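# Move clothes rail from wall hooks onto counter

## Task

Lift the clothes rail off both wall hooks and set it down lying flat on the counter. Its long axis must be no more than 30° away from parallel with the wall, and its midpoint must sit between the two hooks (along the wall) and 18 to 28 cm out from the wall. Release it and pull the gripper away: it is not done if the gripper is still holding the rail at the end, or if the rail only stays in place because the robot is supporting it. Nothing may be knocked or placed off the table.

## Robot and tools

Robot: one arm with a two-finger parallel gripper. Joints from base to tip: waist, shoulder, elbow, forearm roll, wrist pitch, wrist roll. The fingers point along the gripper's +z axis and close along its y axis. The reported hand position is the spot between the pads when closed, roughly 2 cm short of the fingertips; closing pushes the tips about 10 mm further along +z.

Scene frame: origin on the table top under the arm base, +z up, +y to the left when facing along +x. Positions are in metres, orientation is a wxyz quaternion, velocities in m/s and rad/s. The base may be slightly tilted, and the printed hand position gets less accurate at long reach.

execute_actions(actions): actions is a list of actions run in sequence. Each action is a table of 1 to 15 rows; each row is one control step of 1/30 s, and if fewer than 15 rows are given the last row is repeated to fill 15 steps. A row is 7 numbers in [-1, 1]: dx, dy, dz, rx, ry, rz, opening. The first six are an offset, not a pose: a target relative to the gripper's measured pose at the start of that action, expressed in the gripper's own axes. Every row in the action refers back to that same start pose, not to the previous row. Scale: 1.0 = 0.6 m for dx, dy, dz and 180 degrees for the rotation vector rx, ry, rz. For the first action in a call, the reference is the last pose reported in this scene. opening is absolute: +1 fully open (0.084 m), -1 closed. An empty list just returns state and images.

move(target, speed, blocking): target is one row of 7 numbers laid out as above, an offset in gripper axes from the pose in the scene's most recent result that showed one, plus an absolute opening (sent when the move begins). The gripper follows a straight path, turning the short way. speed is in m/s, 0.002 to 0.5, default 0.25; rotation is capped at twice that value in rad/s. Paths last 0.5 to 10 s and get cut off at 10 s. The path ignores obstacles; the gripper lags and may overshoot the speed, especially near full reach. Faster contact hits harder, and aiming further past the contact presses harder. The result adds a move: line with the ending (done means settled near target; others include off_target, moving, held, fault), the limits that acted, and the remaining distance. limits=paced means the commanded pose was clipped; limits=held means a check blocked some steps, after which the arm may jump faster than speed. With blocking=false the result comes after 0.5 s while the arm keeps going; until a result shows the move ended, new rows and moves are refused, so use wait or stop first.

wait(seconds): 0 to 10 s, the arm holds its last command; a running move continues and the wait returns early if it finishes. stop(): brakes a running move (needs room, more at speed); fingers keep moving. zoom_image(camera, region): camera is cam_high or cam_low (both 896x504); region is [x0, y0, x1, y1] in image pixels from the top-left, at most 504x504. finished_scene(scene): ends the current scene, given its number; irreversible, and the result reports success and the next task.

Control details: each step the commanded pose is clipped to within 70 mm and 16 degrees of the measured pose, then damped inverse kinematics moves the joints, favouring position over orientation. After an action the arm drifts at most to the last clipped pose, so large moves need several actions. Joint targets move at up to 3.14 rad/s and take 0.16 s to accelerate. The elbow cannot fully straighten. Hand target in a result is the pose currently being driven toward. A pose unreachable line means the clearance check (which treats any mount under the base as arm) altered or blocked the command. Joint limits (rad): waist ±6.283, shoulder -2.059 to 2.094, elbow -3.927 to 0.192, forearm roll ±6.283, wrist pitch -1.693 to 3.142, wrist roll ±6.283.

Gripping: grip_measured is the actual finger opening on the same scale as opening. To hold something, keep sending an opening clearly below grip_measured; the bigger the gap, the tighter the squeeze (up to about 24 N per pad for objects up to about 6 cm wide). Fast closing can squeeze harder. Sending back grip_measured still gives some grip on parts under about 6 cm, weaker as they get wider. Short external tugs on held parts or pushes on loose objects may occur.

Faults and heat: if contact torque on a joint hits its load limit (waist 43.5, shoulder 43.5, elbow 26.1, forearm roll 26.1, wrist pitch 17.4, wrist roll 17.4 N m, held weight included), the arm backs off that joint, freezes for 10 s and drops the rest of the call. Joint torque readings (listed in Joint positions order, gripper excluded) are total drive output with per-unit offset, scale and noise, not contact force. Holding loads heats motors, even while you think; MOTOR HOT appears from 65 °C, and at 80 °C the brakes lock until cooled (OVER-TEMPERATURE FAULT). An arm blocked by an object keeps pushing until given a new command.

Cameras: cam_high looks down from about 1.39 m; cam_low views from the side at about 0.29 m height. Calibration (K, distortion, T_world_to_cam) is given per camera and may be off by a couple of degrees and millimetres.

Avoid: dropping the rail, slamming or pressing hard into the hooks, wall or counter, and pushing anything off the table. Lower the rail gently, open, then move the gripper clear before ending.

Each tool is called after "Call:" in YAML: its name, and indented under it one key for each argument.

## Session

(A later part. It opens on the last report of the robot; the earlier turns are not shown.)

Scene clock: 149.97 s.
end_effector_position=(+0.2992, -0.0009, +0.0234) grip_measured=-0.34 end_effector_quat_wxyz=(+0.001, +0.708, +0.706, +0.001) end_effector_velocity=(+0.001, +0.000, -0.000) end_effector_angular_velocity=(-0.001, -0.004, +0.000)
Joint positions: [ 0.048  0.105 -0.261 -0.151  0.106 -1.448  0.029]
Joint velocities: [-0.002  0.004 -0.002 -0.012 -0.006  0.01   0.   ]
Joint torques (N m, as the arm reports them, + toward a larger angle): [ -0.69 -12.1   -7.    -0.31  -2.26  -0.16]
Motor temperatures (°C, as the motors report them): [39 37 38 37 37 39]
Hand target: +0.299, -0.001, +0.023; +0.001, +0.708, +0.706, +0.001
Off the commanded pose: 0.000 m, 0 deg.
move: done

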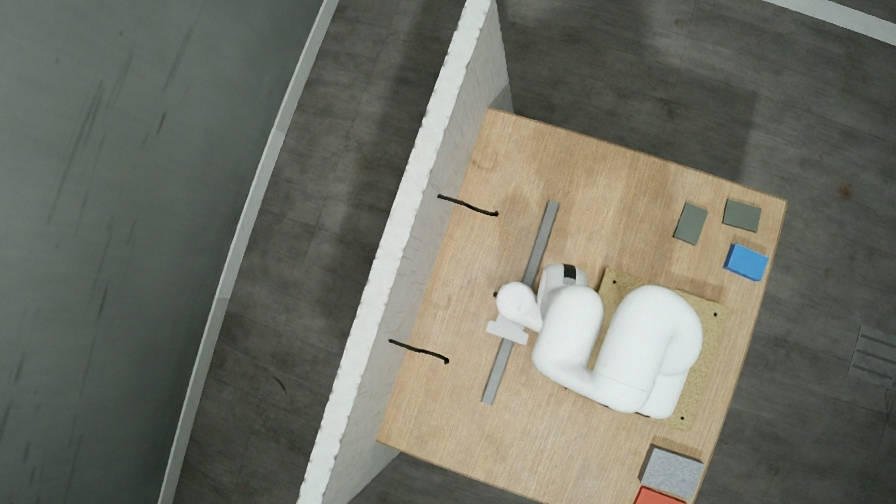

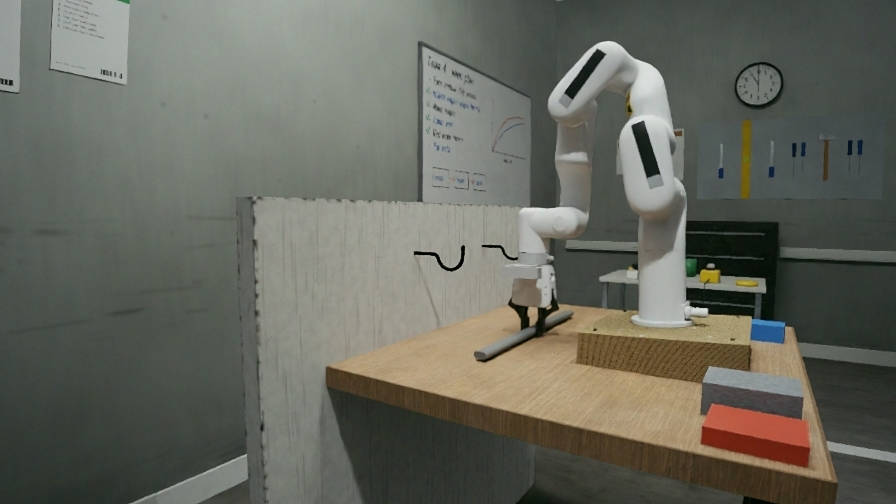

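Call:
move:
  target: [0.0, 0.0, 0.004, 0.0, 0.0, 0.0, -1.0]
  speed: 0.006

Call:
zoom_image:
  camera: "cam_low"
  region: [460, 280, 600, 370]

Scene clock: 153.10 s.
end_effector_position=(+0.2992, -0.0009, +0.0210) grip_measured=-0.34 end_effector_quat_wxyz=(+0.001, +0.708, +0.706, +0.001) end_effector_velocity=(+0.001, -0.001, -0.000) end_effector_angular_velocity=(-0.001, -0.002, -0.002)
Joint positions: [ 0.045  0.118 -0.264 -0.163  0.096 -1.439  0.029]
Joint velocities: [-0.004  0.002 -0.001 -0.009 -0.003  0.007 -0.   ]
Joint torques (N m, as the arm reports them, + toward a larger angle): [ -0.17 -12.26  -6.57  -0.46  -2.25  -0.36]
Motor temperatures (°C, as the motors report them): [39 37 38 37 37 39]
Hand target: +0.299, -0.001, +0.021; +0.001, +0.708, +0.706, +0.001
Off the commanded pose: 0.000 m, 0 deg.
move: done

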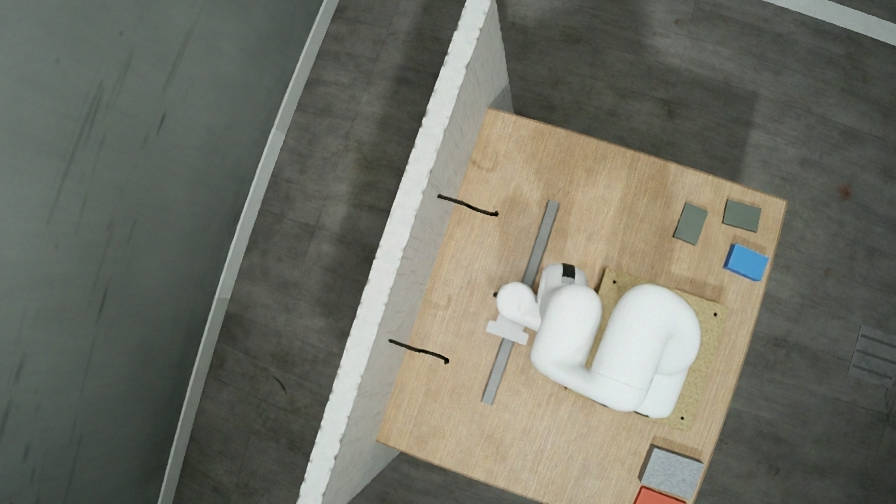

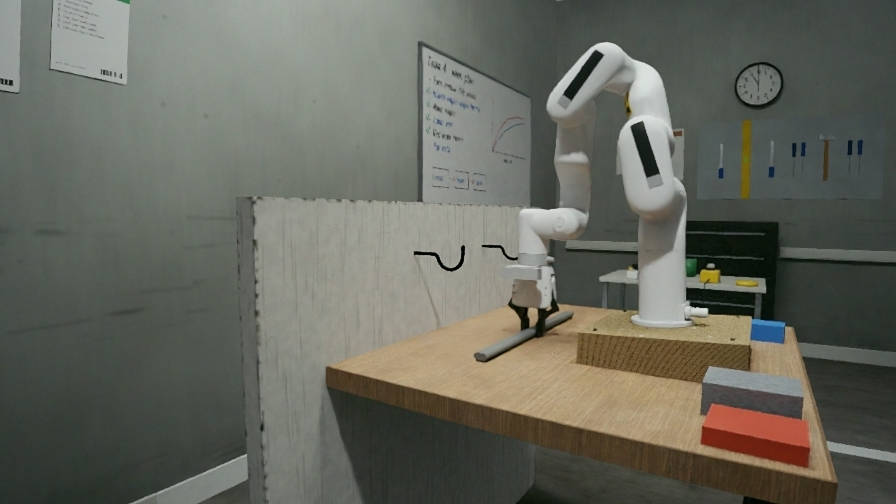

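Region (460, 280, 600, 370) of cam_low's 896x504 image, scaled by 3.600, with more detail than that image has; it fills the top 324 rows of this view, and the rest is white.

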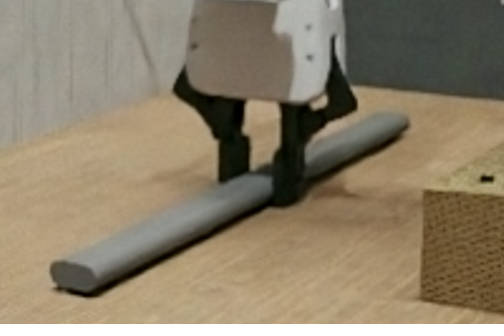

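Call:
move:
  target: [0.0, 0.0, 0.0035, 0.0, 0.0, 0.0, -1.0]
  speed: 0.005

Call:
zoom_image:
  camera: "cam_low"
  region: [460, 280, 600, 370]

Scene clock: 155.17 s.
end_effector_position=(+0.3013, -0.0009, +0.0204) grip_measured=-0.34 end_effector_quat_wxyz=(+0.003, +0.708, +0.706, +0.003) end_effector_velocity=(-0.001, -0.000, -0.001) end_effector_angular_velocity=(-0.001, +0.002, -0.001)
Joint positions: [ 0.041  0.125 -0.268 -0.176  0.087 -1.43   0.029]
Joint velocities: [-0.003  0.004  0.    -0.009 -0.002  0.007  0.   ]
Joint torques (N m, as the arm reports them, + toward a larger angle): [-1.09 -0.99 -3.   -0.63 -1.39  0.05]
Motor temperatures (°C, as the motors report them): [39 37 38 37 37 39]
Hand target: +0.299, -0.001, +0.019; +0.001, +0.708, +0.706, +0.001
Off the commanded pose: 0.003 m, 0 deg.
move: done

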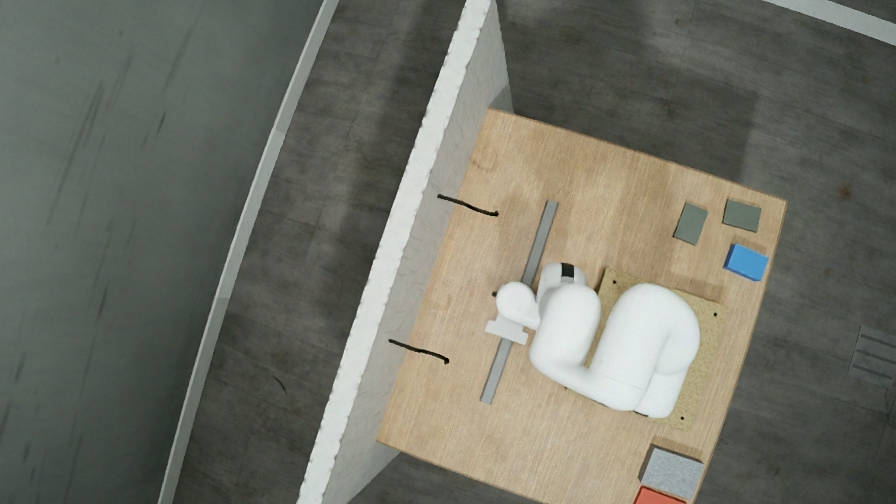

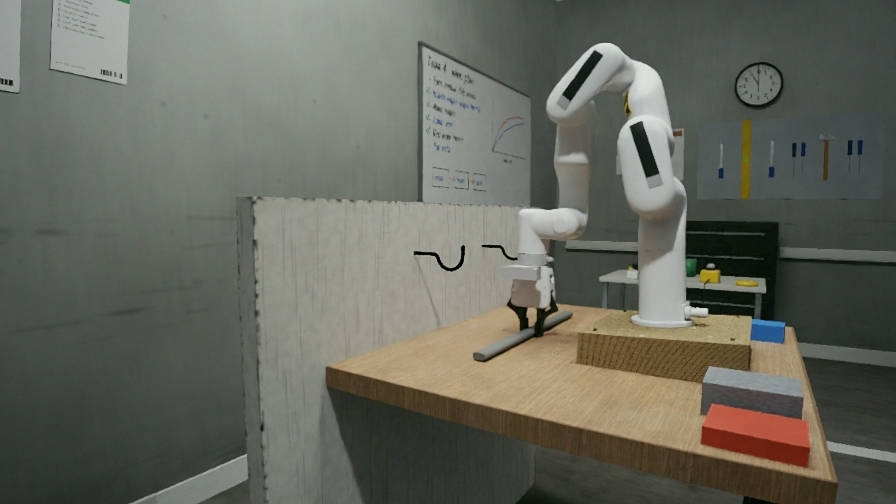

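Region (460, 280, 600, 370) of cam_low's 896x504 image, scaled by 3.600, with more detail than that image has; it fills the top 324 rows of this view, and the rest is white.

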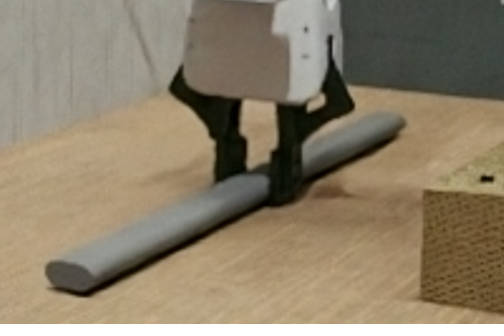

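Contact with the table made (shoulder torque jumped). I'll relieve the pressure by backing off slightly and open the gripper gently.

Call:
execute_actions:
  actions:
    - [[0,0,-0.0008,0,0,0,-1.0],[0,0,-0.0008,0,0,0,-0.9],[0,0,-0.0008,0,0,0,-0.8],[0,0,-0.0008,0,0,0,-0.7],[0,0,-0.0008,0,0,0,-0.6],[0,0,-0.0008,0,0,0,-0.5],[0,0,-0.0008,0,0,0,-0.45],[0,0,-0.0008,0,0,0,-0.4],[0,0,-0.0008,0,0,0,-0.36],[0,0,-0.0008,0,0,0,-0.33],[0,0,-0.0008,0,0,0,-0.30],[0,0,-0.0008,0,0,0,-0.27],[0,0,-0.0008,0,0,0,-0.24],[0,0,-0.0008,0,0,0,-0.21],[0,0,-0.0008,0,0,0,-0.18]]
    - [[0,0,0,0,0,0,-0.14],[0,0,0,0,0,0,-0.1],[0,0,0,0,0,0,-0.05],[0,0,0,0,0,0,0.0],[0,0,0,0,0,0,0.06],[0,0,0,0,0,0,0.12],[0,0,0,0,0,0,0.18],[0,0,0,0,0,0,0.24],[0,0,0,0,0,0,0.3],[0,0,0,0,0,0,0.36],[0,0,0,0,0,0,0.4]]

Call:
move:
  target: [0.0, 0.0, -0.2, 0.0, 0.0, 0.0, 0.4]
  speed: 0.1

Call:
zoom_image:
  camera: "cam_low"
  region: [420, 220, 620, 380]

Scene clock: 161.37 s.
end_effector_position=(+0.2965, -0.0009, +0.0184) grip_measured=+0.39 end_effector_quat_wxyz=(-0.002, +0.708, +0.706, -0.002) end_effector_velocity=(+0.023, -0.000, +0.010) end_effector_angular_velocity=(+0.000, -0.056, -0.001)
Joint positions: [ 0.042  0.128 -0.263 -0.173  0.092 -1.432  0.06 ]
Joint velocities: [-0.    -0.017 -0.025  0.    -0.014 -0.     0.004]
Joint torques (N m, as the arm reports them, + toward a larger angle): [ -0.83 -11.26  -5.99  -0.32  -1.6   -0.19]
Motor temperatures (°C, as the motors report them): [39 37 37 37 37 39]
Hand target: +0.300, -0.001, +0.020; +0.001, +0.708, +0.706, +0.001
Off the commanded pose: 0.004 m, 1 deg.

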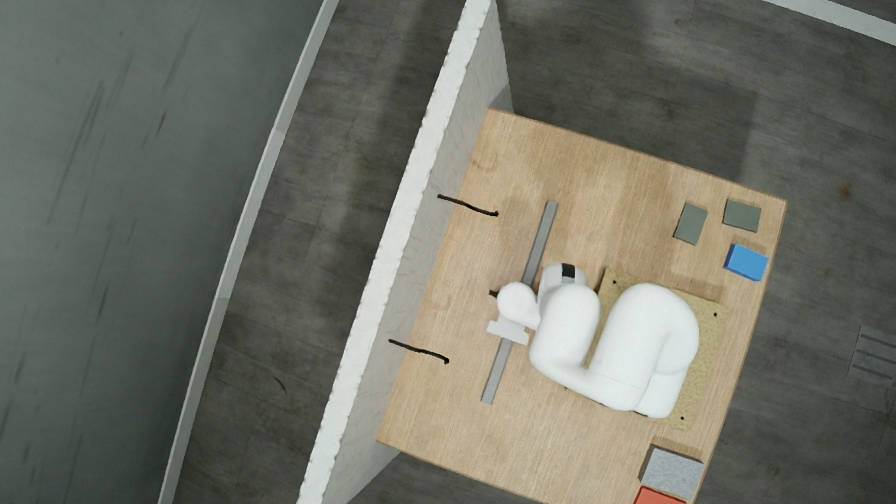

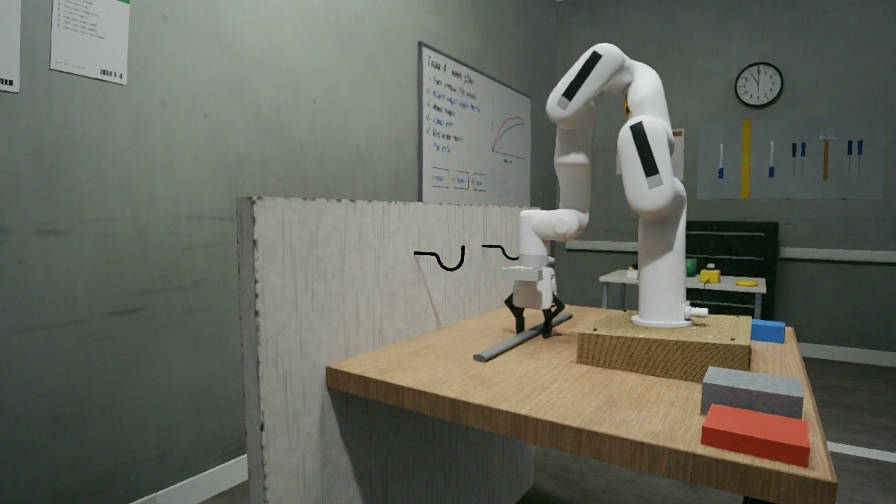

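Scene clock: 163.03 s.
end_effector_position=(+0.2970, -0.0005, +0.1379) grip_measured=+0.39 end_effector_quat_wxyz=(-0.002, +0.708, +0.706, -0.002) end_effector_velocity=(+0.001, -0.000, +0.002) end_effector_angular_velocity=(-0.000, -0.002, -0.000)
Joint positions: [ 0.089 -0.435 -0.255 -0.028  0.647 -1.536  0.061]
Joint velocities: [-0.    -0.006 -0.002 -0.     0.006 -0.     0.   ]
Joint torques (N m, as the arm reports them, + toward a larger angle): [ -1.26  -7.52 -12.45  -0.28  -1.96  -0.24]
Motor temperatures (°C, as the motors report them): [39 37 37 37 37 39]
Hand target: +0.297, -0.000, +0.138; -0.002, +0.708, +0.706, -0.001
Off the commanded pose: 0.001 m, 0 deg.
move: done

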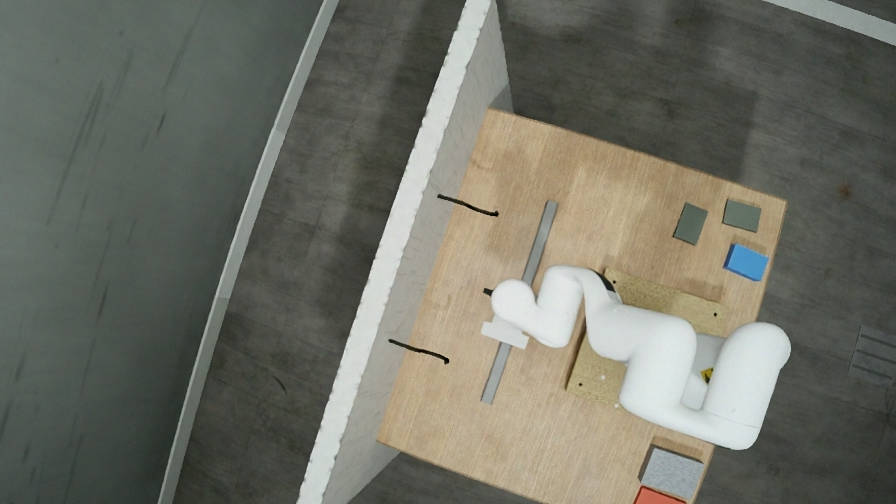

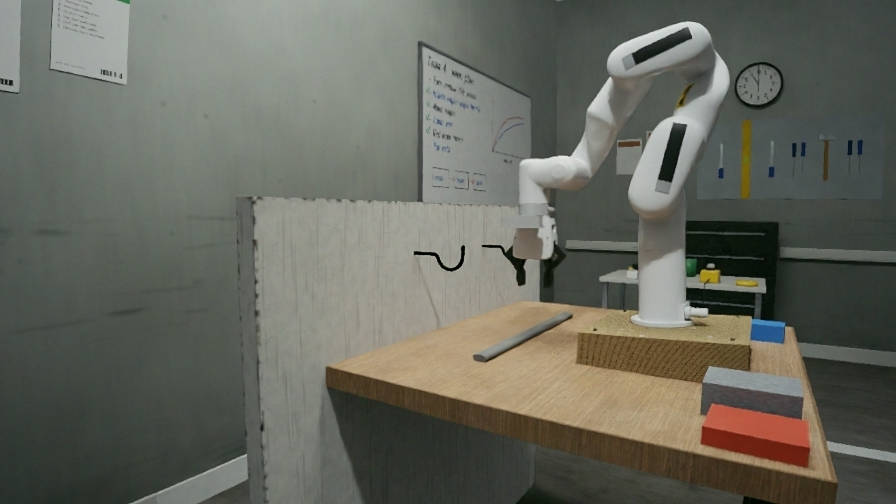

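Region (420, 220, 620, 380) of cam_low's 896x504 image, scaled by 2.520, with more detail than that image has; it fills the top 403 rows of this view, and the rest is white.

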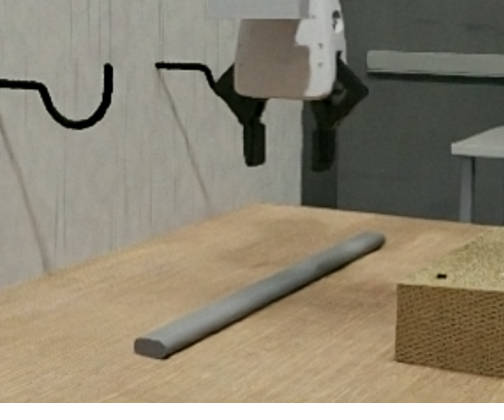

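The rail is lying flat, parallel to the wall, about 23 cm out and centred between the hooks, and the gripper is clear.

Call:
finished_scene:
  scene: 1

The scene is finished: the task was done.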